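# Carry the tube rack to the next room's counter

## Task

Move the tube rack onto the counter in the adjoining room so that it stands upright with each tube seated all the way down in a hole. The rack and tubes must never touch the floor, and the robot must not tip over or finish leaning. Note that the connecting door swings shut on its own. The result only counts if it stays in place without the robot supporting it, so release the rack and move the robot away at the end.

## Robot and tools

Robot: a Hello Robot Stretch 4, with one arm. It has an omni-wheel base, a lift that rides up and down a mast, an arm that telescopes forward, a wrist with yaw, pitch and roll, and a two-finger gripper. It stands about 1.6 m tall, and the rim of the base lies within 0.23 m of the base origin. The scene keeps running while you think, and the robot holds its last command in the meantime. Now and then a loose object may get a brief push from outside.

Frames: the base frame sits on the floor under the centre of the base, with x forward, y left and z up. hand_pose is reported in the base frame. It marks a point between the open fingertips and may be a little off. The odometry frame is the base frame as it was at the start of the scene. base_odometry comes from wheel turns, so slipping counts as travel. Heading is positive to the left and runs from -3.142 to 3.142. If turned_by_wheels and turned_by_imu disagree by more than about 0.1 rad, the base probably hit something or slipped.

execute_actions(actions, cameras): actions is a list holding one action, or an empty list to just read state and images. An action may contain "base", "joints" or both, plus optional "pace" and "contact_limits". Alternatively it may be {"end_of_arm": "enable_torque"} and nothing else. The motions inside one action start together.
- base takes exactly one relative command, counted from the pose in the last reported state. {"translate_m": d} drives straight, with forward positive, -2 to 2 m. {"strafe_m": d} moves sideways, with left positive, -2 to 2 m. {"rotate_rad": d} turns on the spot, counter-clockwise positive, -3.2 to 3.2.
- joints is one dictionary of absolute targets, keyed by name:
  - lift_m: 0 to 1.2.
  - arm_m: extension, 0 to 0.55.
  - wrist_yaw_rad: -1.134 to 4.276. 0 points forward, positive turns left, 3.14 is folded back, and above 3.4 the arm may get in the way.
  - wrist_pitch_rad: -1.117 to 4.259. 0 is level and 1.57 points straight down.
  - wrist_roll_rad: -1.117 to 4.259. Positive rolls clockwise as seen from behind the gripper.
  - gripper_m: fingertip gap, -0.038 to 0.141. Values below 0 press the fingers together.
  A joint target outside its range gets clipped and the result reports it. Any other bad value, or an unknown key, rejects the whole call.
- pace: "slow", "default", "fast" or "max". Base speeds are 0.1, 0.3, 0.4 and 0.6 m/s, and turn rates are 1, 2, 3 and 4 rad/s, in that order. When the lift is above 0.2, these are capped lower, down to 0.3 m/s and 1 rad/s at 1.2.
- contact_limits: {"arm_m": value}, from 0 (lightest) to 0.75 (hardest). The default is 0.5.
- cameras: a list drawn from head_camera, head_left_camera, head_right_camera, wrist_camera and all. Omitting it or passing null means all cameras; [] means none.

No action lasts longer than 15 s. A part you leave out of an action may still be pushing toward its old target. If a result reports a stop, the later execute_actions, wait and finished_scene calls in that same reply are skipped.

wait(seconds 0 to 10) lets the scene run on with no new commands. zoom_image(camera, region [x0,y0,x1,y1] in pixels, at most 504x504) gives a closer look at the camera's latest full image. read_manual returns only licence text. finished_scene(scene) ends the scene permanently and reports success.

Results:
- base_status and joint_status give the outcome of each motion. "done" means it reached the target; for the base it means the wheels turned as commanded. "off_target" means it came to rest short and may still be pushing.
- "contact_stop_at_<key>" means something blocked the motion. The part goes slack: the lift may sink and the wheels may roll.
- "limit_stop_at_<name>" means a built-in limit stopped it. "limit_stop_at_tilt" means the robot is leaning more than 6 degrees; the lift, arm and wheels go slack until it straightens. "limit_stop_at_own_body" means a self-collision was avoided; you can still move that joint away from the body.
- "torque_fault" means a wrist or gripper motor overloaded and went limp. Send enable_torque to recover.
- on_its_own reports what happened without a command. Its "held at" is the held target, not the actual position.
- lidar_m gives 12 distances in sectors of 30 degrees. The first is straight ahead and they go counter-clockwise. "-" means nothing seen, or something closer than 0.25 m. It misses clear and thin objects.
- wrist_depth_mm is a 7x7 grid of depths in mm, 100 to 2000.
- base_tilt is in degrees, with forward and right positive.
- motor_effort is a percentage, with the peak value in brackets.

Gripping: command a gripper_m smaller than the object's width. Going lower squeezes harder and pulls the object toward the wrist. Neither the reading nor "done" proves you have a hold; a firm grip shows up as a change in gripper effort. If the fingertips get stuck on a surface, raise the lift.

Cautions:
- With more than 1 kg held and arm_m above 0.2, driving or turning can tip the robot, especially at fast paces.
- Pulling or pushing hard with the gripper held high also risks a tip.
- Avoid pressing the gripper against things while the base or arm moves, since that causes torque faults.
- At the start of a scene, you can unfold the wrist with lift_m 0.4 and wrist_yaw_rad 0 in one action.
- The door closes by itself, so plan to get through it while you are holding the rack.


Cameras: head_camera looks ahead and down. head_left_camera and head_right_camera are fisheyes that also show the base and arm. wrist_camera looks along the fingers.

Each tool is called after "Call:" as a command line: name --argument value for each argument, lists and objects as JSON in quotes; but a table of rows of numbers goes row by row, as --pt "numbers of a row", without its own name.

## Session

Call:
execute_actions --actions '[]'

Scene clock: 0.00 s.
base_odometry: x=+0.000 y=+0.000 heading=+0.000 (m, m, rad; odometry frame)
turned_by_wheels: +0.000 (rad since the last result)
turned_by_imu: +0.000 (rad since the last result)
base_tilt: forward=+0.3 right=+0.8 (deg)
lidar_m: 2.58 2.63 1.06 0.99 1.03 0.86 0.81 0.83 0.76 0.71 0.73 1.01
base_status: not commanded
joint_positions: lift_m=+0.157 arm_m=+0.001 wrist_yaw_rad=+3.154 wrist_pitch_rad=-0.004 wrist_roll_rad=-0.016 gripper_m=+0.057
joint_status: not commanded
motor_effort: lift_m=+18 arm_m=+0 wrist_yaw_rad=+1 wrist_pitch_rad=-8 wrist_roll_rad=+0 gripper_m=-4 wheel_0=+0 wheel_1=+0 wheel_2=+0 (%)
hand_pose: x=-0.1178 y=+0.0837 z=+0.3365 quat_wxyz=(-0.006, +0.002, -0.008, +1.000) (m; base frame)
wrist_depth_mm: - 119 134 904 917 917 946 / - 111 135 917 931 931 946 / - 122 160 904 931 946 931 / 136 137 904 917 931 931 931 / 917 904 904 946 931 946 976 / 809 891 878 931 931 960 976 / 647 691 750 - 798 842 904
pictures: head_camera, head_left_camera, head_right_camera, wrist_camera
camera_calibration (this result's frames):
wrist_camera: T_world_to_cam=[[0.00533418, 0.992918, 0.11868, -0.131971], [0.0561944, 0.118196, -0.991399, 0.372724], [-0.998406, 0.0119574, -0.055166, 0.128315], [0, 0, 0, 1]] pos_world=[0.107869, 0.0854477, 0.392259]
Images, in order (width x height): head_camera 420x560, head_left_camera 420x672, head_right_camera 420x672, wrist_camera 616x392.

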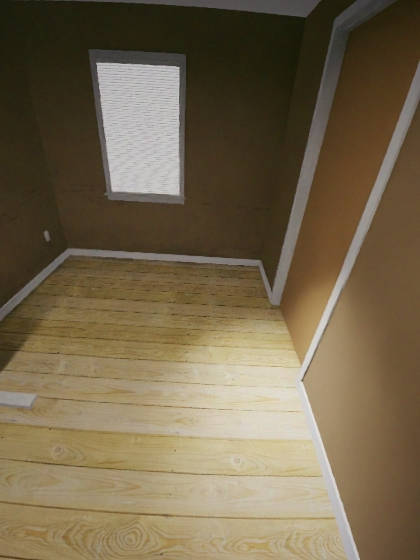

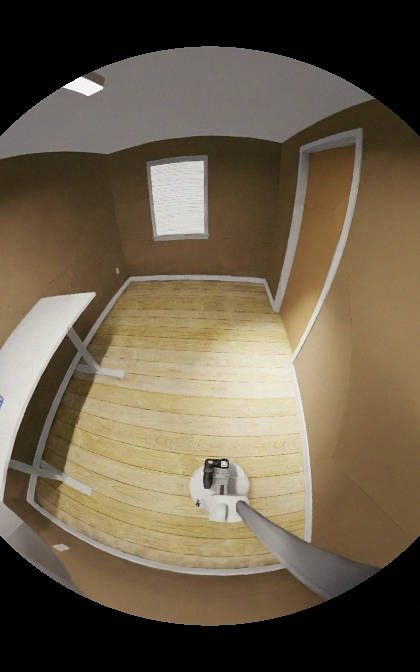

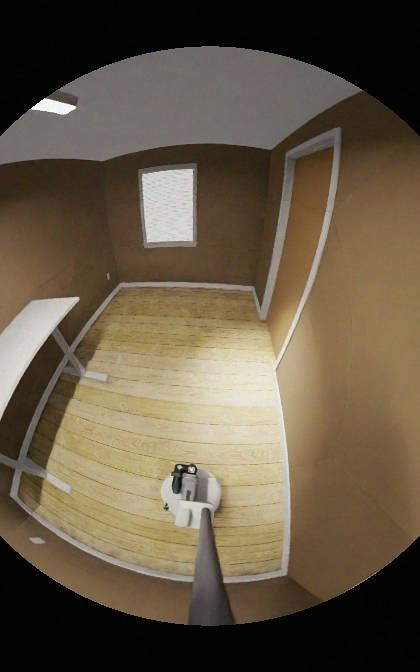

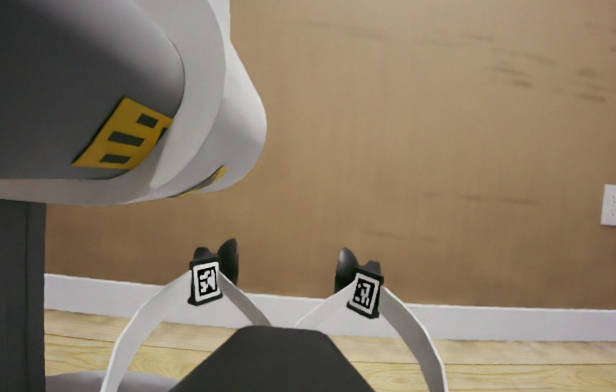

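Call:
execute_actions --actions '[{"base": {"rotate_rad": 1.57}, "joints": {"lift_m": 0.75, "wrist_yaw_rad": 0.0, "wrist_pitch_rad": 0.2, "gripper_m": 0.141}}]'

Scene clock: 15.87 s.
base_odometry: x=+0.000 y=+0.000 heading=+1.570 (m, m, rad; odometry frame)
turned_by_wheels: +1.570 (rad since the last result)
turned_by_imu: +1.572 (rad since the last result)
base_tilt: forward=+0.2 right=+0.7 (deg)
lidar_m: 1.00 1.06 0.85 0.80 0.86 0.74 0.69 0.73 1.01 2.60 1.47 1.05
base_status: done
joint_positions: lift_m=+0.750 arm_m=+0.001 wrist_yaw_rad=+0.000 wrist_pitch_rad=+0.202 wrist_roll_rad=-0.016 gripper_m=+0.141
joint_status: all done
motor_effort: lift_m=+21(23) arm_m=-1(1) wrist_yaw_rad=+0(5) wrist_pitch_rad=-6(3) wrist_roll_rad=+0(0) gripper_m=+0(4) wheel_0=+0(3) wheel_1=+1(7) wheel_2=+1(7) (%)
hand_pose: x=+0.4545 y=-0.0873 z=+0.8701 quat_wxyz=(+0.995, -0.008, +0.101, +0.001) (m; base frame)
wrist_depth_mm: 1255 1397 1397 1464 1430 1397 1430 / 1255 1430 1464 1499 1499 1537 1537 / 1336 1499 1499 1576 1576 1537 1537 / 1336 1618 1537 1576 1618 1618 1576 / 1366 1182 1618 1661 1661 1661 1661 / 1366 1397 1499 1708 1576 1708 1708 / 1255 1281 1366 - 1430 1366 1576
pictures: head_camera, head_left_camera, head_right_camera, wrist_camera
camera_calibration (this result's frames):
wrist_camera: T_world_to_cam=[[0.00686695, -0.992766, 0.119871, -0.203678], [-0.259313, -0.117541, -0.958614, 0.984081], [0.965769, -0.0245013, -0.258244, 0.0120235], [0, 0, 0, 1]] pos_world=[0.244972, -0.0862405, 0.970873]
Images, in order (width x height): head_camera 420x560, head_left_camera 420x672, head_right_camera 420x672, wrist_camera 616x392.

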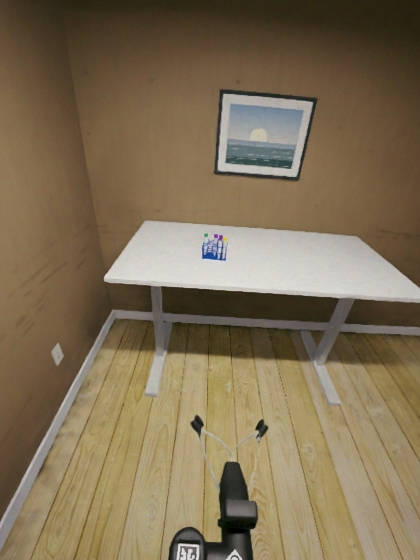

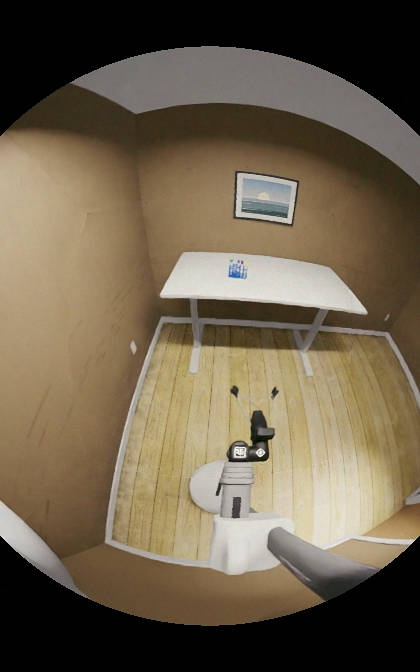

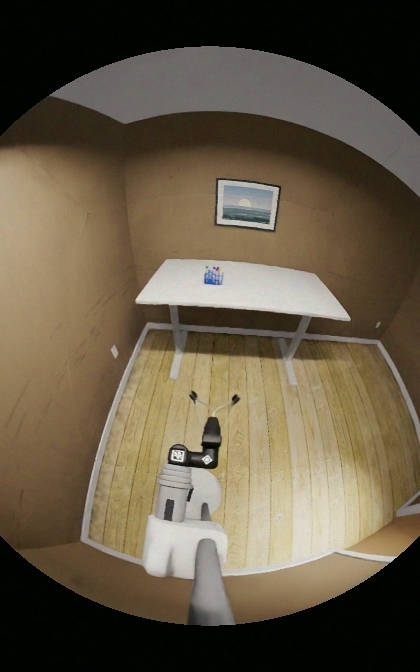

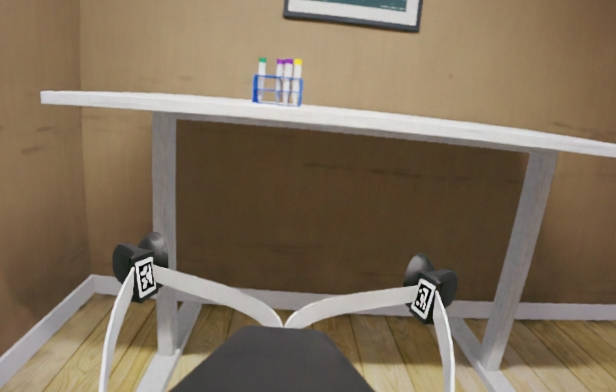

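The table here is higher. I'll zoom in on the rack.

Call:
zoom_image --camera "head_camera" --region '[180, 215, 260, 275]'

Call:
zoom_image --camera "wrist_camera" --region '[230, 45, 330, 120]'

Region (180, 215, 260, 275) of head_camera's 420x560 image, scaled by 6.300, with more detail than that image has; it fills the top 378 rows of this view, and the rest is white.

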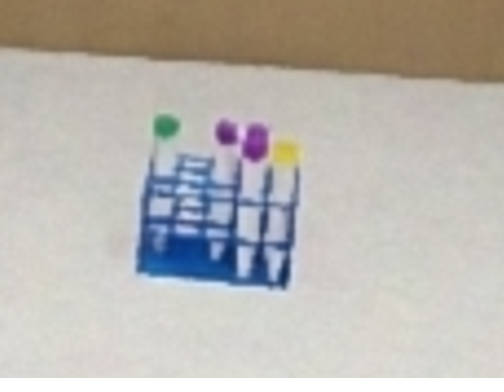

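Region (230, 45, 330, 120) of wrist_camera's 616x392 image, scaled by 5.040; it fills the top 378 rows of this view, and the rest is white.

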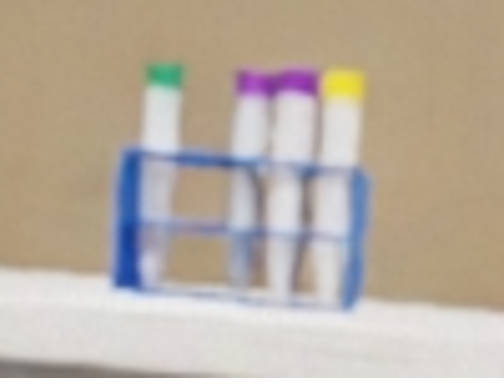

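Call:
execute_actions --actions '[{"base": {"translate_m": 0.55}, "joints": {"lift_m": 0.91}}]' --cameras '["head_camera", "wrist_camera", "head_left_camera"]'

Scene clock: 54.23 s.
base_odometry: x=+0.000 y=+0.550 heading=+1.570 (m, m, rad; odometry frame)
turned_by_wheels: +0.000 (rad since the last result)
turned_by_imu: +0.001 (rad since the last result)
base_tilt: forward=+0.2 right=+0.7 (deg)
lidar_m: 0.43 0.48 0.63 0.79 0.85 1.15 1.28 1.33 1.89 2.89 0.68 0.48
base_status: done
joint_positions: lift_m=+0.910 arm_m=+0.001 wrist_yaw_rad=+0.000 wrist_pitch_rad=+0.202 wrist_roll_rad=-0.016 gripper_m=+0.141
joint_status: all done
motor_effort: lift_m=+21(23) arm_m=+0(0) wrist_yaw_rad=+1(0) wrist_pitch_rad=-6(5) wrist_roll_rad=+0(0) gripper_m=-1(2) wheel_0=+0(6) wheel_1=+0(5) wheel_2=+0(7) (%)
hand_pose: x=+0.4544 y=-0.0874 z=+1.0302 quat_wxyz=(+0.995, -0.008, +0.101, +0.001) (m; base frame)
wrist_depth_mm: 891 917 917 904 904 946 946 / 931 946 946 960 960 960 976 / 960 960 960 991 991 1025 1008 / 564 609 496 640 768 866 976 / 382 366 427 455 473 500 535 / 282 279 285 314 304 345 357 / 247 251 254 - 273 268 285
pictures: head_camera, head_left_camera, wrist_camera
camera_calibration (this result's frames):
wrist_camera: T_world_to_cam=[[0.006566, -0.992768, 0.119871, -0.222811], [-0.259349, -0.117462, -0.958614, 1.13751], [0.965761, -0.024794, -0.258245, 0.0533559], [0, 0, 0, 1]] pos_world=[0.244946, -0.0862627, 1.13092]
Images, in order (width x height): head_camera 420x560, head_left_camera 420x672, wrist_camera 616x392.

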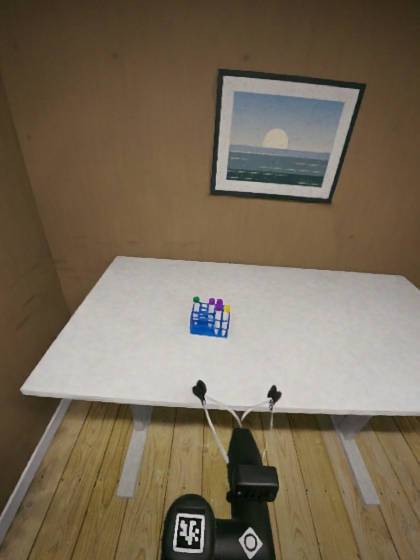

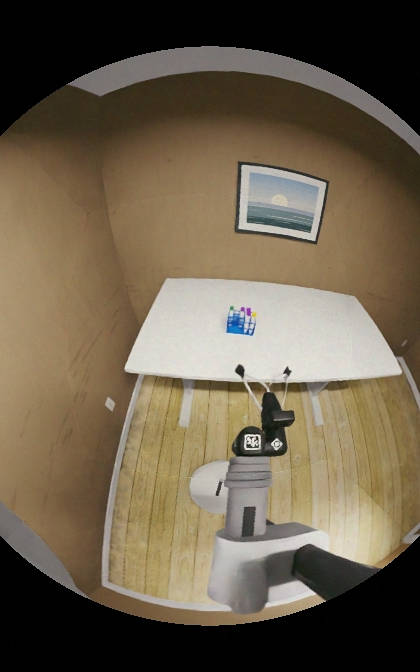

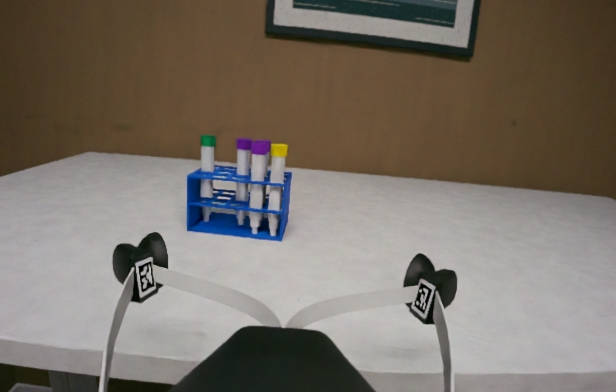

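Call:
zoom_image --camera "wrist_camera" --region '[170, 120, 310, 250]'

Call:
zoom_image --camera "head_camera" --region '[175, 285, 245, 345]'

Region (170, 120, 310, 250) of wrist_camera's 616x392 image, scaled by 3.600; it fills the top 468 rows of this view, and the rest is white.

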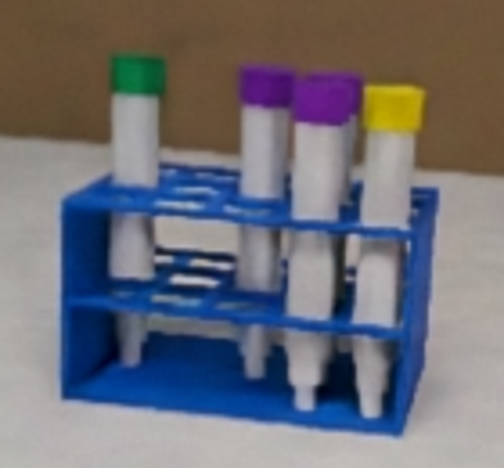

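Region (175, 285, 245, 345) of head_camera's 420x560 image, scaled by 7.200, with more detail than that image has; it fills the top 432 rows of this view, and the rest is white.

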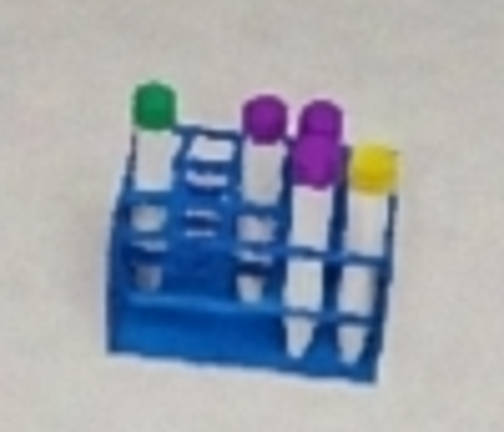

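Call:
execute_actions --actions '[{"base": {"rotate_rad": -0.07}, "joints": {"lift_m": 0.885}}]' --cameras '[]'

Call:
execute_actions --actions '[{"base": {"strafe_m": 0.122}, "joints": {"arm_m": 0.12}}]' --cameras '["head_camera", "wrist_camera"]'

Scene clock: 113.47 s.
base_odometry: x=+0.000 y=+0.550 heading=+1.500 (m, m, rad; odometry frame)
turned_by_wheels: -0.070 (rad since the last result)
turned_by_imu: -0.069 (rad since the last result)
base_tilt: forward=+0.1 right=+0.8 (deg)
lidar_m: 0.44 0.47 0.60 0.81 0.82 1.08 1.27 1.30 1.69 2.90 0.72 0.50
base_status: done
joint_positions: lift_m=+0.885 arm_m=+0.001 wrist_yaw_rad=+0.000 wrist_pitch_rad=+0.202 wrist_roll_rad=-0.016 gripper_m=+0.141
joint_status: all done
motor_effort: lift_m=+16(20) arm_m=-1(0) wrist_yaw_rad=+1(2) wrist_pitch_rad=-6(6) wrist_roll_rad=+0(1) gripper_m=+2(2) wheel_0=+1(1) wheel_1=+1(4) wheel_2=-1(3) (%)
hand_pose: x=+0.4544 y=-0.0874 z=+1.0056 quat_wxyz=(+0.995, -0.008, +0.101, +0.001) (m; base frame)
wrist_depth_mm: 866 891 904 946 931 976 991 / 891 931 946 960 991 1025 1025 / 931 917 530 991 1025 1060 1078 / 484 480 469 615 676 750 866 / 329 315 368 392 410 436 452 / 246 243 249 272 262 301 312 / 647 1160 250 - 272 279 1308
pictures: none
No camera images: the call's "cameras" was empty. Leave "cameras" out to get every camera's image.

Scene clock: 115.07 s.
base_odometry: x=-0.121 y=+0.559 heading=+1.500 (m, m, rad; odometry frame)
turned_by_wheels: +0.000 (rad since the last result)
turned_by_imu: +0.000 (rad since the last result)
base_tilt: forward=+0.1 right=+0.8 (deg)
lidar_m: 0.43 0.45 0.75 0.68 0.69 0.91 1.29 1.33 1.70 3.02 0.72 0.47
base_status: done
joint_positions: lift_m=+0.885 arm_m=+0.119 wrist_yaw_rad=+0.000 wrist_pitch_rad=+0.202 wrist_roll_rad=-0.016 gripper_m=+0.141
joint_status: all done
motor_effort: lift_m=+16(16) arm_m=+5(6) wrist_yaw_rad=+0(2) wrist_pitch_rad=-5(8) wrist_roll_rad=+0(0) gripper_m=+6(2) wheel_0=+0(4) wheel_1=+0(8) wheel_2=-1(0) (%)
hand_pose: x=+0.5727 y=-0.0874 z=+1.0056 quat_wxyz=(+0.995, -0.008, +0.101, +0.001) (m; base frame)
wrist_depth_mm: 768 768 798 820 831 842 854 / 778 809 809 854 878 878 891 / 798 831 854 866 904 917 931 / 480 517 477 373 668 741 842 / 325 314 362 362 410 433 449 / 244 239 246 270 258 298 310 / 200 207 218 - 235 231 246
pictures: head_camera, wrist_camera
camera_calibration (this result's frames):
wrist_camera: T_world_to_cam=[[0.00676092, -0.992767, 0.11987, -0.220696], [-0.259334, -0.117513, -0.958612, 1.14459], [0.965764, -0.0246053, -0.258252, -0.0671495], [0, 0, 0, 1]] pos_world=[0.363172, -0.0862484, 1.10633]
Images, in order (width x height): head_camera 420x560, wrist_camera 616x392.

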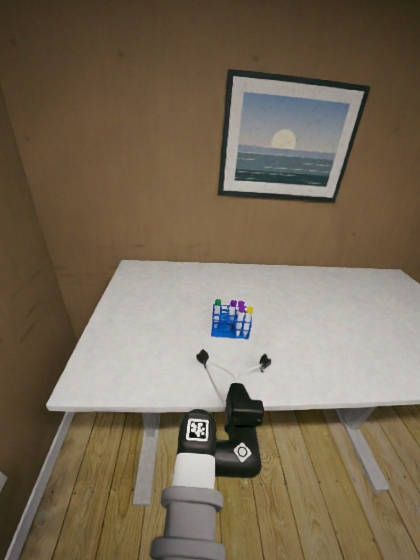

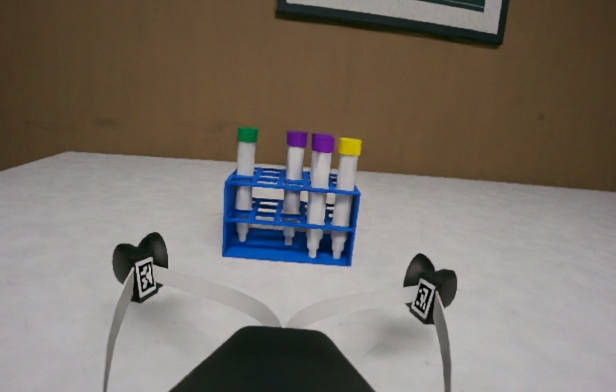

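Call:
zoom_image --camera "wrist_camera" --region '[200, 110, 380, 280]'

Region (200, 110, 380, 280) of wrist_camera's 616x392 image, scaled by 2.800.

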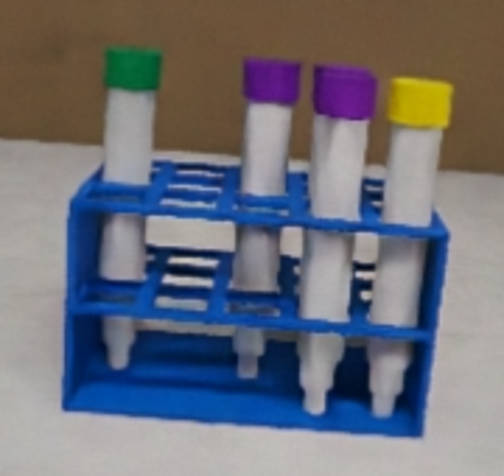

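Call:
execute_actions --actions '[{"base": {"strafe_m": 0.004}, "joints": {"arm_m": 0.22, "lift_m": 0.877}}]' --cameras '["head_camera", "wrist_camera"]'

Scene clock: 147.43 s.
base_odometry: x=-0.125 y=+0.559 heading=+1.500 (m, m, rad; odometry frame)
turned_by_wheels: +0.000 (rad since the last result)
turned_by_imu: +0.001 (rad since the last result)
base_tilt: forward=+0.2 right=+0.7 (deg)
lidar_m: 0.43 0.45 0.75 0.68 0.70 0.91 1.29 1.32 1.67 3.02 0.68 0.46
base_status: done
joint_positions: lift_m=+0.877 arm_m=+0.219 wrist_yaw_rad=+0.000 wrist_pitch_rad=+0.202 wrist_roll_rad=-0.016 gripper_m=+0.141
joint_status: all done
motor_effort: lift_m=+16(16) arm_m=+5(6) wrist_yaw_rad=+0(1) wrist_pitch_rad=-7(6) wrist_roll_rad=+0(0) gripper_m=-1(1) wheel_0=-2(9) wheel_1=+1(6) wheel_2=-1(2) (%)
hand_pose: x=+0.6726 y=-0.0874 z=+0.9975 quat_wxyz=(+0.995, -0.008, +0.101, +0.001) (m; base frame)
wrist_depth_mm: 668 683 707 723 741 750 768 / 691 723 741 759 768 788 798 / 707 741 759 768 788 820 831 / 455 488 294 271 569 699 809 / 306 296 298 276 330 407 424 / 229 227 232 255 245 283 291 / 189 195 206 - 221 219 231
pictures: head_camera, wrist_camera
camera_calibration (this result's frames):
wrist_camera: T_world_to_cam=[[0.00670331, -0.992767, 0.11987, -0.220388], [-0.259362, -0.117497, -0.958606, 1.16284], [0.965757, -0.0246639, -0.258273, -0.16577], [0, 0, 0, 1]] pos_world=[0.463166, -0.0862528, 1.09831]
Images, in order (width x height): head_camera 420x560, wrist_camera 616x392.

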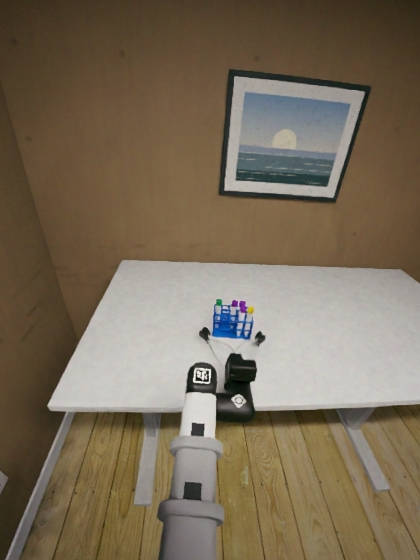

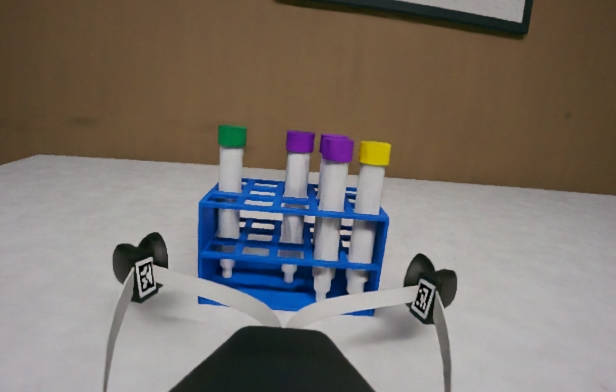

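Call:
execute_actions --actions '[{"joints": {"arm_m": 0.283}, "pace": "slow", "contact_limits": {"arm_m": 0.2}}]' --cameras '["head_camera", "wrist_camera"]'

Scene clock: 158.97 s.
base_odometry: x=-0.125 y=+0.559 heading=+1.500 (m, m, rad; odometry frame)
turned_by_wheels: +0.000 (rad since the last result)
turned_by_imu: +0.001 (rad since the last result)
base_tilt: forward=+0.3 right=+0.7 (deg)
lidar_m: 0.43 0.44 0.73 0.69 0.72 0.91 1.29 1.31 1.70 3.05 0.71 0.44
base_status: not commanded
joint_positions: lift_m=+0.877 arm_m=+0.282 wrist_yaw_rad=+0.000 wrist_pitch_rad=+0.202 wrist_roll_rad=-0.016 gripper_m=+0.141
joint_status: all done
motor_effort: lift_m=+16(16) arm_m=+5(5) wrist_yaw_rad=+1(0) wrist_pitch_rad=-4(5) wrist_roll_rad=-1(1) gripper_m=+1(3) wheel_0=-2(2) wheel_1=+1(1) wheel_2=-1(1) (%)
contact_limits: arm_m 0.2
hand_pose: x=+0.7356 y=-0.0874 z=+0.9975 quat_wxyz=(+0.995, -0.008, +0.101, +0.001) (m; base frame)
wrist_depth_mm: 621 627 647 668 676 691 715 / 640 654 668 691 707 723 732 / 661 676 699 699 723 768 768 / 452 488 236 219 512 707 798 / 306 297 224 205 206 407 427 / 230 225 209 204 202 283 290 / 189 195 204 - 216 219 231
pictures: head_camera, wrist_camera
camera_calibration (this result's frames):
wrist_camera: T_world_to_cam=[[0.00666161, -0.992767, 0.11987, -0.220791], [-0.259366, -0.117486, -0.958606, 1.17917], [0.965756, -0.0247045, -0.258273, -0.226569], [0, 0, 0, 1]] pos_world=[0.526118, -0.0862559, 1.09831]
Images, in order (width x height): head_camera 420x560, wrist_camera 616x392.

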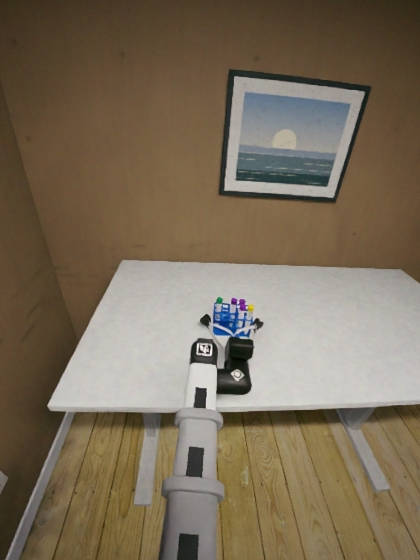

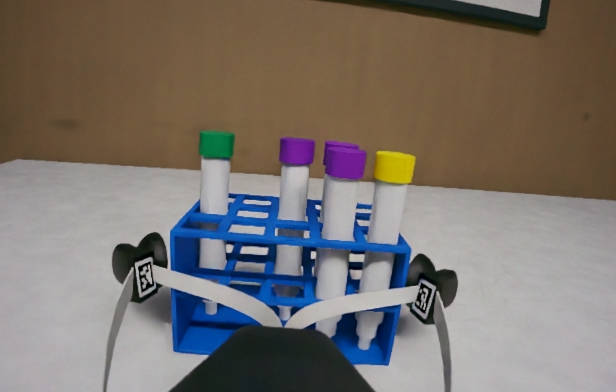

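Call:
execute_actions --actions '[{"joints": {"gripper_m": 0.085}}]' --cameras '["head_camera", "wrist_camera"]'

Scene clock: 164.63 s.
base_odometry: x=-0.125 y=+0.559 heading=+1.500 (m, m, rad; odometry frame)
turned_by_wheels: +0.000 (rad since the last result)
turned_by_imu: +0.002 (rad since the last result)
base_tilt: forward=+0.2 right=+0.8 (deg)
lidar_m: 0.42 0.44 0.73 0.69 0.73 0.94 1.27 1.30 1.69 3.04 0.71 0.47
base_status: not commanded
joint_positions: lift_m=+0.877 arm_m=+0.282 wrist_yaw_rad=+0.000 wrist_pitch_rad=+0.203 wrist_roll_rad=-0.016 gripper_m=+0.085
joint_status: all done
motor_effort: lift_m=+16(16) arm_m=+5(5) wrist_yaw_rad=+1(1) wrist_pitch_rad=-8(10) wrist_roll_rad=+1(0) gripper_m=-24(26) wheel_0=-2(2) wheel_1=+1(1) wheel_2=-1(1) (%)
hand_pose: x=+0.7356 y=-0.0874 z=+0.9973 quat_wxyz=(+0.995, -0.008, +0.101, +0.001) (m; base frame)
wrist_depth_mm: 615 634 647 661 683 691 707 / 640 654 668 683 707 715 741 / 668 683 699 707 723 750 778 / 455 484 229 211 258 691 798 / 303 297 220 196 194 404 421 / 228 190 214 198 193 281 287 / 187 194 198 - 212 218 229
pictures: head_camera, wrist_camera
camera_calibration (this result's frames):
wrist_camera: T_world_to_cam=[[0.0067749, -0.992767, 0.119864, -0.220836], [-0.260268, -0.117486, -0.958362, 1.17932], [0.965513, -0.024704, -0.259181, -0.225518], [0, 0, 0, 1]] pos_world=[0.526176, -0.0862558, 1.09824]
Images, in order (width x height): head_camera 420x560, wrist_camera 616x392.

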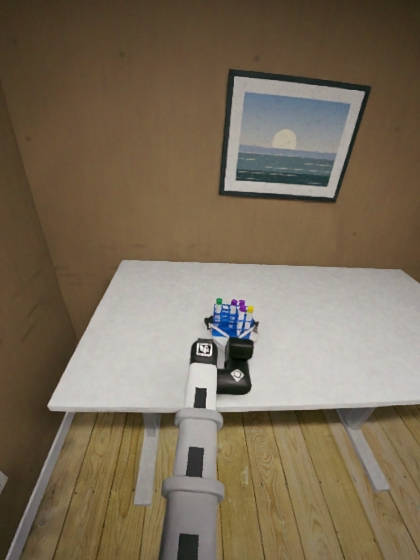

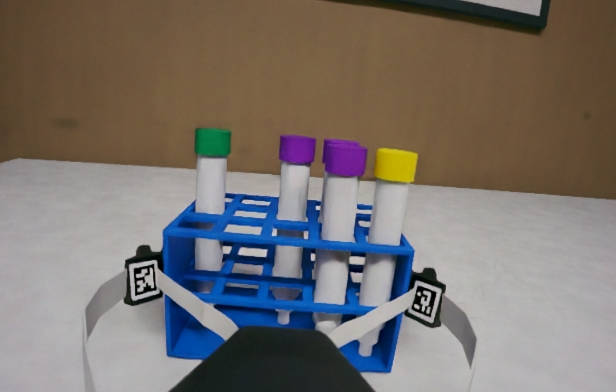

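Call:
execute_actions --actions '[{"joints": {"lift_m": 0.915}}]' --cameras '["wrist_camera"]'

Scene clock: 216.80 s.
base_odometry: x=-0.125 y=+0.559 heading=+1.500 (m, m, rad; odometry frame)
turned_by_wheels: +0.000 (rad since the last result)
turned_by_imu: +0.002 (rad since the last result)
base_tilt: forward=+0.2 right=+0.7 (deg)
lidar_m: 0.40 0.45 0.74 0.69 0.72 0.92 1.28 1.29 1.73 3.03 0.70 0.48
base_status: not commanded
joint_positions: lift_m=+0.915 arm_m=+0.282 wrist_yaw_rad=+0.000 wrist_pitch_rad=+0.203 wrist_roll_rad=-0.016 gripper_m=+0.085
joint_status: all done
motor_effort: lift_m=+22(22) arm_m=+5(5) wrist_yaw_rad=+1(0) wrist_pitch_rad=-10(10) wrist_roll_rad=+2(1) gripper_m=-21(22) wheel_0=-2(2) wheel_1=+1(1) wheel_2=-1(1) (%)
hand_pose: x=+0.7356 y=-0.0874 z=+1.0347 quat_wxyz=(+0.995, -0.008, +0.101, +0.001) (m; base frame)
wrist_depth_mm: 615 634 647 654 676 668 715 / 634 654 661 683 699 732 732 / 661 683 691 707 723 741 768 / 574 609 225 212 257 778 809 / 379 373 218 195 201 504 535 / 287 191 214 198 194 353 366 / 236 242 207 - 255 273 287
pictures: wrist_camera
camera_calibration (this result's frames):
wrist_camera: T_world_to_cam=[[0.00680144, -0.992767, 0.119863, -0.225345], [-0.26048, -0.117487, -0.958304, 1.21532], [0.965455, -0.024704, -0.259395, -0.215535], [0, 0, 0, 1]] pos_world=[0.526189, -0.0862558, 1.13575]
Images, in order (width x height): wrist_camera 616x392.

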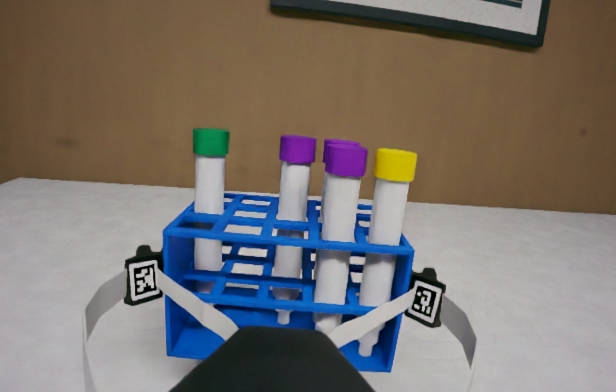

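Call:
execute_actions --actions '[{"base": {"rotate_rad": -1.9}, "joints": {"arm_m": 0.0, "wrist_yaw_rad": 2.95}}]'

Scene clock: 223.33 s.
base_odometry: x=-0.125 y=+0.559 heading=-0.400 (m, m, rad; odometry frame)
turned_by_wheels: -1.900 (rad since the last result)
turned_by_imu: -1.899 (rad since the last result)
base_tilt: forward=+0.2 right=+0.7 (deg)
lidar_m: 2.16 3.03 0.58 0.45 0.41 0.47 0.71 0.68 0.74 1.12 1.29 1.39
base_status: done
joint_positions: lift_m=+0.915 arm_m=+0.002 wrist_yaw_rad=+2.950 wrist_pitch_rad=+0.203 wrist_roll_rad=-0.016 gripper_m=+0.085
joint_status: all done
motor_effort: lift_m=+21(22) arm_m=-5(6) wrist_yaw_rad=+2(8) wrist_pitch_rad=-10(10) wrist_roll_rad=+1(3) gripper_m=-23(26) wheel_0=+1(4) wheel_1=-1(6) wheel_2=+0(6) (%)
hand_pose: x=-0.0881 y=+0.1397 z=+1.0347 quat_wxyz=(+0.095, -0.102, +0.002, +0.990) (m; base frame)
wrist_depth_mm: 121 172 831 976 1138 1138 976 / 155 723 854 1008 1182 1182 991 / 683 778 854 991 1229 1205 991 / 707 798 213 212 233 917 960 / 732 788 218 195 195 521 549 / 768 190 214 198 194 421 373 / 788 891 208 - 1397 1118 1042
pictures: head_camera, head_left_camera, head_right_camera, wrist_camera
camera_calibration (this result's frames):
wrist_camera: T_world_to_cam=[[0.182813, 0.975814, 0.119858, -0.253811], [0.27828, 0.0655679, -0.95826, 1.0493], [-0.942942, 0.208537, -0.259563, 0.384716], [0, 0, 0, 1]] pos_world=[0.117167, 0.0986451, 1.13578]
Images, in order (width x height): head_camera 420x560, head_left_camera 420x672, head_right_camera 420x672, wrist_camera 616x392.

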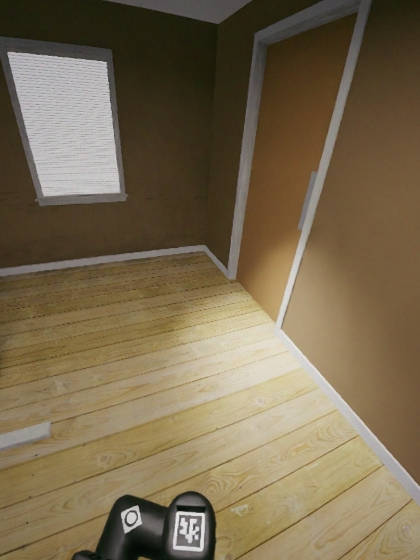

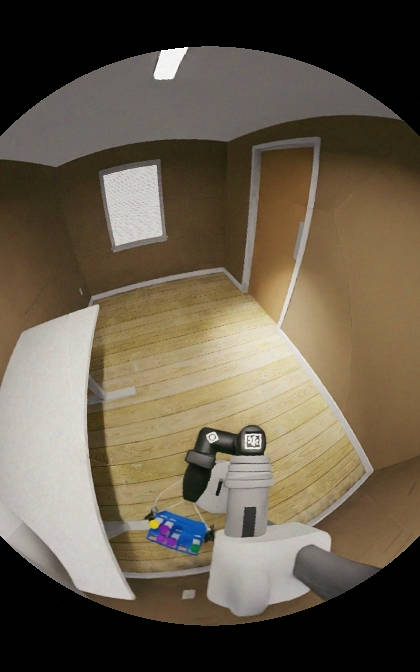

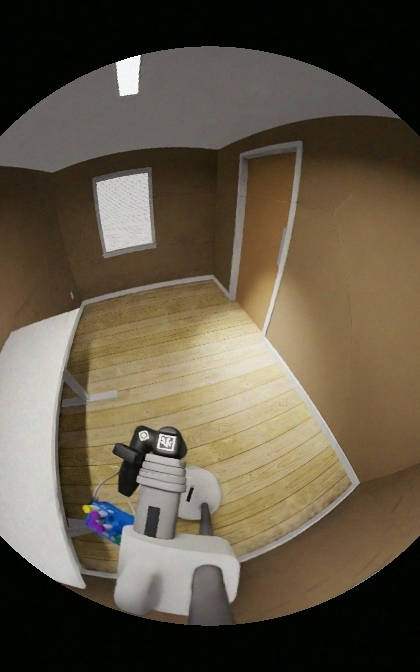

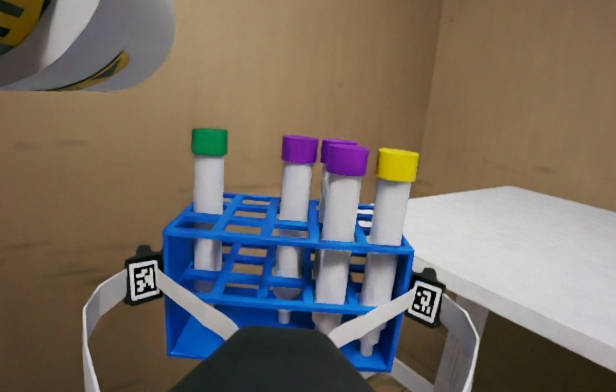

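Call:
execute_actions --actions '[{"base": {"translate_m": 1.9}, "joints": {"lift_m": 0.72}, "pace": "fast"}]'

Scene clock: 273.13 s.
base_odometry: x=+1.625 y=-0.181 heading=-0.400 (m, m, rad; odometry frame)
turned_by_wheels: +0.000 (rad since the last result)
turned_by_imu: +0.003 (rad since the last result)
base_tilt: forward=+0.1 right=+0.7 (deg)
lidar_m: 0.74 1.33 1.41 2.04 1.72 1.37 2.48 1.47 0.63 0.56 0.56 0.58
base_status: done
joint_positions: lift_m=+0.720 arm_m=+0.002 wrist_yaw_rad=+2.950 wrist_pitch_rad=+0.203 wrist_roll_rad=-0.016 gripper_m=+0.085
joint_status: all done
motor_effort: lift_m=+16(20) arm_m=-5(5) wrist_yaw_rad=+1(2) wrist_pitch_rad=-9(9) wrist_roll_rad=-1(2) gripper_m=-25(28) wheel_0=-1(7) wheel_1=-2(4) wheel_2=+1(11) (%)
hand_pose: x=-0.0882 y=+0.1396 z=+0.8401 quat_wxyz=(+0.094, -0.102, +0.002, +0.990) (m; base frame)
wrist_depth_mm: 120 171 - - - 1863 1708 / 154 - - - - 1921 1618 / - - - - - 1808 1661 / - - 229 211 - 1921 1661 / - 1921 217 196 202 1863 1661 / 1499 190 215 199 194 1756 1708 / 1229 1229 208 - 1308 1397 1464
pictures: head_camera, head_left_camera, head_right_camera, wrist_camera
camera_calibration (this result's frames):
wrist_camera: T_world_to_cam=[[0.182394, 0.975893, 0.119858, -0.230411], [0.278249, 0.065688, -0.95826, 0.862813], [-0.943032, 0.208132, -0.25956, 0.334204], [0, 0, 0, 1]] pos_world=[0.117113, 0.0986213, 0.941162]
Images, in order (width x height): head_camera 420x560, head_left_camera 420x672, head_right_camera 420x672, wrist_camera 616x392.

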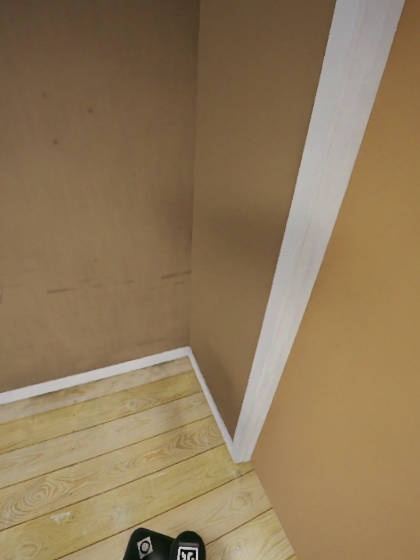

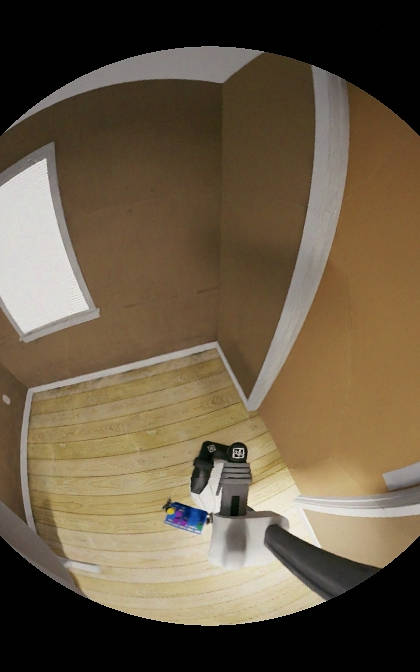

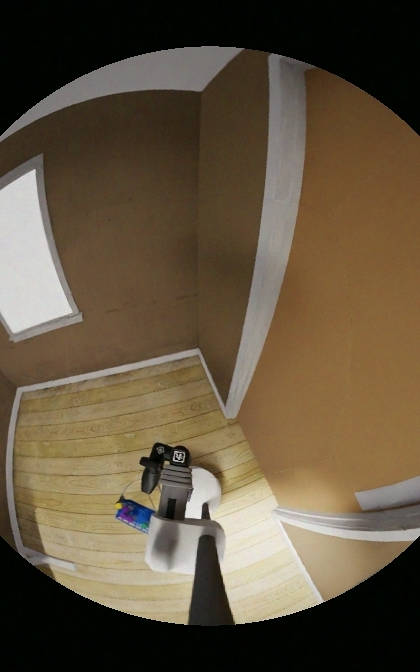

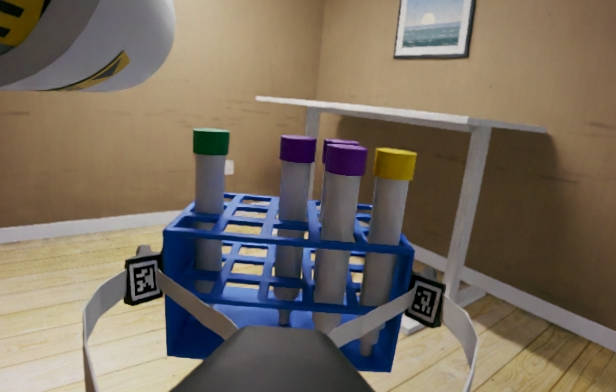

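Call:
execute_actions --actions '[{"base": {"rotate_rad": 0.4}}]' --cameras '["head_camera", "head_left_camera", "head_right_camera"]'

Scene clock: 276.57 s.
base_odometry: x=+1.625 y=-0.181 heading=+0.000 (m, m, rad; odometry frame)
turned_by_wheels: +0.400 (rad since the last result)
turned_by_imu: +0.401 (rad since the last result)
base_tilt: forward=+0.2 right=+0.8 (deg)
lidar_m: 1.33 1.36 1.85 2.01 1.37 1.75 2.35 0.73 0.59 0.54 0.57 0.68
base_status: done
joint_positions: lift_m=+0.720 arm_m=+0.002 wrist_yaw_rad=+2.950 wrist_pitch_rad=+0.203 wrist_roll_rad=-0.016 gripper_m=+0.085
joint_status: not commanded
motor_effort: lift_m=+17(17) arm_m=-4(5) wrist_yaw_rad=+0(1) wrist_pitch_rad=-11(10) wrist_roll_rad=+0(1) gripper_m=-24(21) wheel_0=-2(7) wheel_1=+1(5) wheel_2=+0(5) (%)
hand_pose: x=-0.0882 y=+0.1396 z=+0.8401 quat_wxyz=(+0.094, -0.102, +0.002, +0.990) (m; base frame)
wrist_depth_mm: 120 171 - - - - - / 154 1863 - - - - - / 1255 - - - - - 1921 / 1255 - 213 211 - - - / 1308 1708 216 195 201 - - / 1308 190 213 200 195 1808 1808 / 1182 1255 207 - 1308 1430 1499
pictures: head_camera, head_left_camera, head_right_camera
Images, in order (width x height): head_camera 420x560, head_left_camera 420x672, head_right_camera 420x672.

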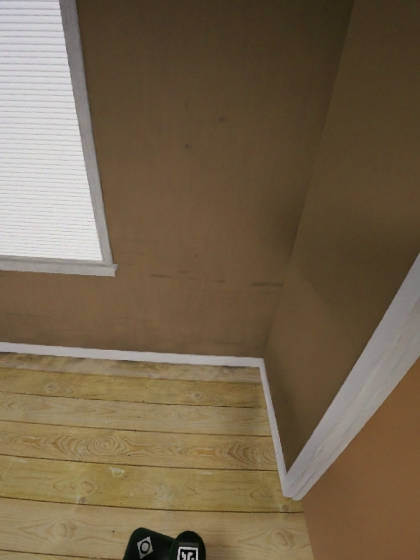

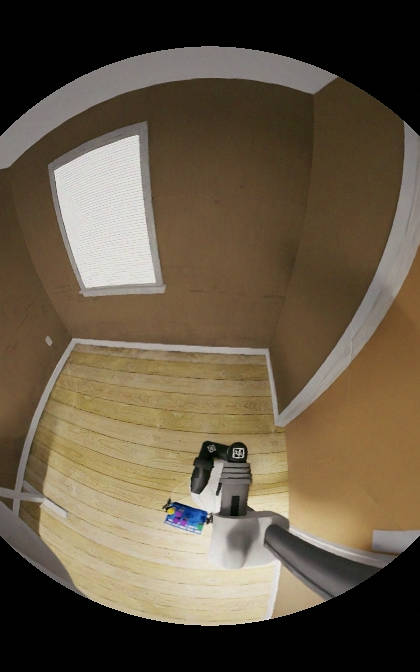

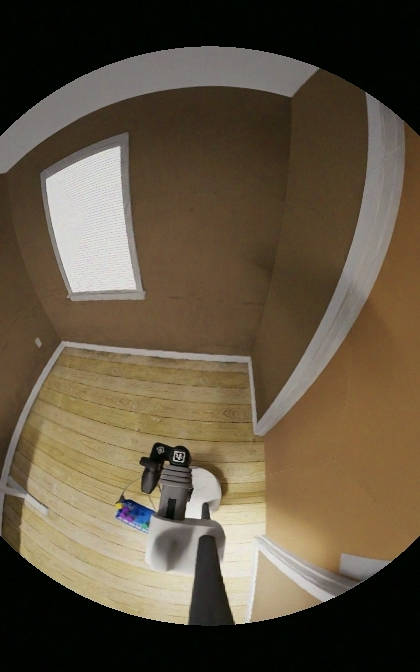

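Call:
execute_actions --actions '[{"base": {"strafe_m": -0.27}}]' --cameras '["head_left_camera", "head_right_camera"]'

Scene clock: 312.07 s.
base_odometry: x=+1.625 y=-0.451 heading=+0.000 (m, m, rad; odometry frame)
turned_by_wheels: +0.000 (rad since the last result)
turned_by_imu: +0.004 (rad since the last result)
base_tilt: forward=+0.2 right=+0.7 (deg)
lidar_m: 0.75 1.38 1.85 2.30 1.62 2.14 1.01 0.43 0.29 0.27 0.29 0.35
base_status: done
joint_positions: lift_m=+0.720 arm_m=+0.002 wrist_yaw_rad=+2.950 wrist_pitch_rad=+0.203 wrist_roll_rad=-0.016 gripper_m=+0.085
joint_status: not commanded
motor_effort: lift_m=+17(17) arm_m=-5(5) wrist_yaw_rad=+1(1) wrist_pitch_rad=-11(10) wrist_roll_rad=-1(2) gripper_m=-24(21) wheel_0=-1(9) wheel_1=+2(9) wheel_2=+0(1) (%)
hand_pose: x=-0.0882 y=+0.1396 z=+0.8401 quat_wxyz=(+0.094, -0.102, +0.002, +0.990) (m; base frame)
wrist_depth_mm: 120 171 - - - - - / 155 1008 - - - - - / 676 1308 - - - - - / 691 1366 213 211 258 - - / 683 917 217 194 195 - - / 691 190 215 199 194 1863 1921 / 676 1182 207 - 1336 1430 1499
pictures: head_left_camera, head_right_camera
Images, in order (width x height): head_left_camera 420x672, head_right_camera 420x672.

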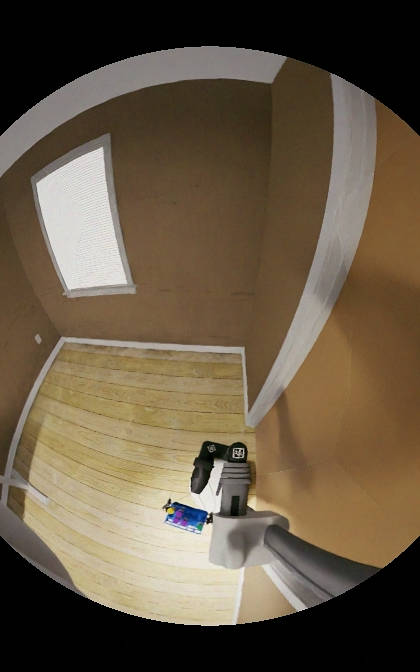

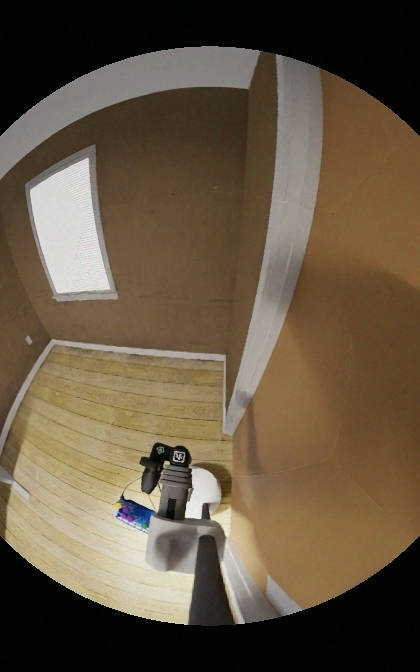

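Call:
execute_actions --actions '[{"base": {"strafe_m": -0.2}, "pace": "slow"}]' --cameras '["head_left_camera", "head_right_camera"]'

Scene clock: 324.70 s.
base_odometry: x=+1.625 y=-0.651 heading=+0.000 (m, m, rad; odometry frame)
turned_by_wheels: +0.000 (rad since the last result)
turned_by_imu: +0.007 (rad since the last result)
base_tilt: forward=+0.2 right=+0.8 (deg)
lidar_m: 0.44 1.39 1.85 2.31 1.82 2.41 0.36 0.38 0.25 0.25 0.25 0.25
base_status: done
joint_positions: lift_m=+0.720 arm_m=+0.002 wrist_yaw_rad=+2.950 wrist_pitch_rad=+0.203 wrist_roll_rad=-0.016 gripper_m=+0.085
joint_status: not commanded
motor_effort: lift_m=+17(17) arm_m=-5(5) wrist_yaw_rad=+1(1) wrist_pitch_rad=-10(8) wrist_roll_rad=+1(1) gripper_m=-28(23) wheel_0=+5(31) wheel_1=-2(17) wheel_2=-1(3) (%)
hand_pose: x=-0.0882 y=+0.1396 z=+0.8400 quat_wxyz=(+0.094, -0.102, +0.002, +0.990) (m; base frame)
wrist_depth_mm: 120 171 - - - - - / 154 445 - - - - - / 436 466 - - - - - / 459 492 226 213 256 - - / 480 484 219 195 201 - - / 512 191 214 197 194 1808 1863 / 535 539 208 - 1308 1397 1464
pictures: head_left_camera, head_right_camera
Images, in order (width x height): head_left_camera 420x672, head_right_camera 420x672.

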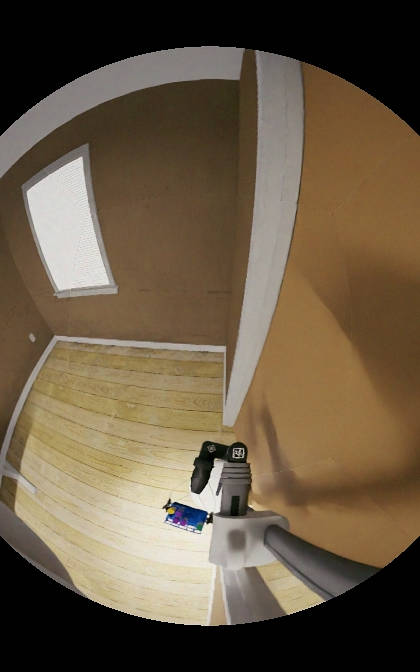

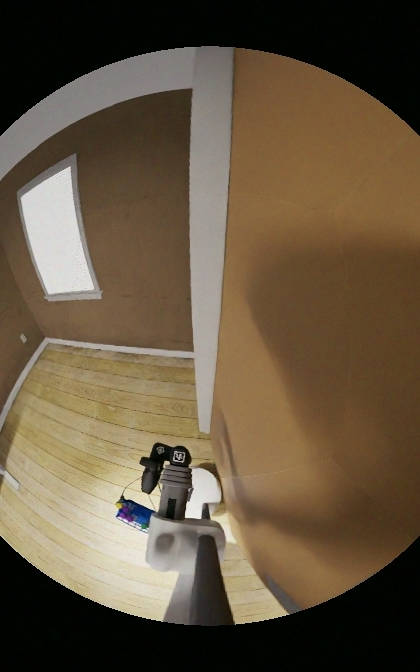

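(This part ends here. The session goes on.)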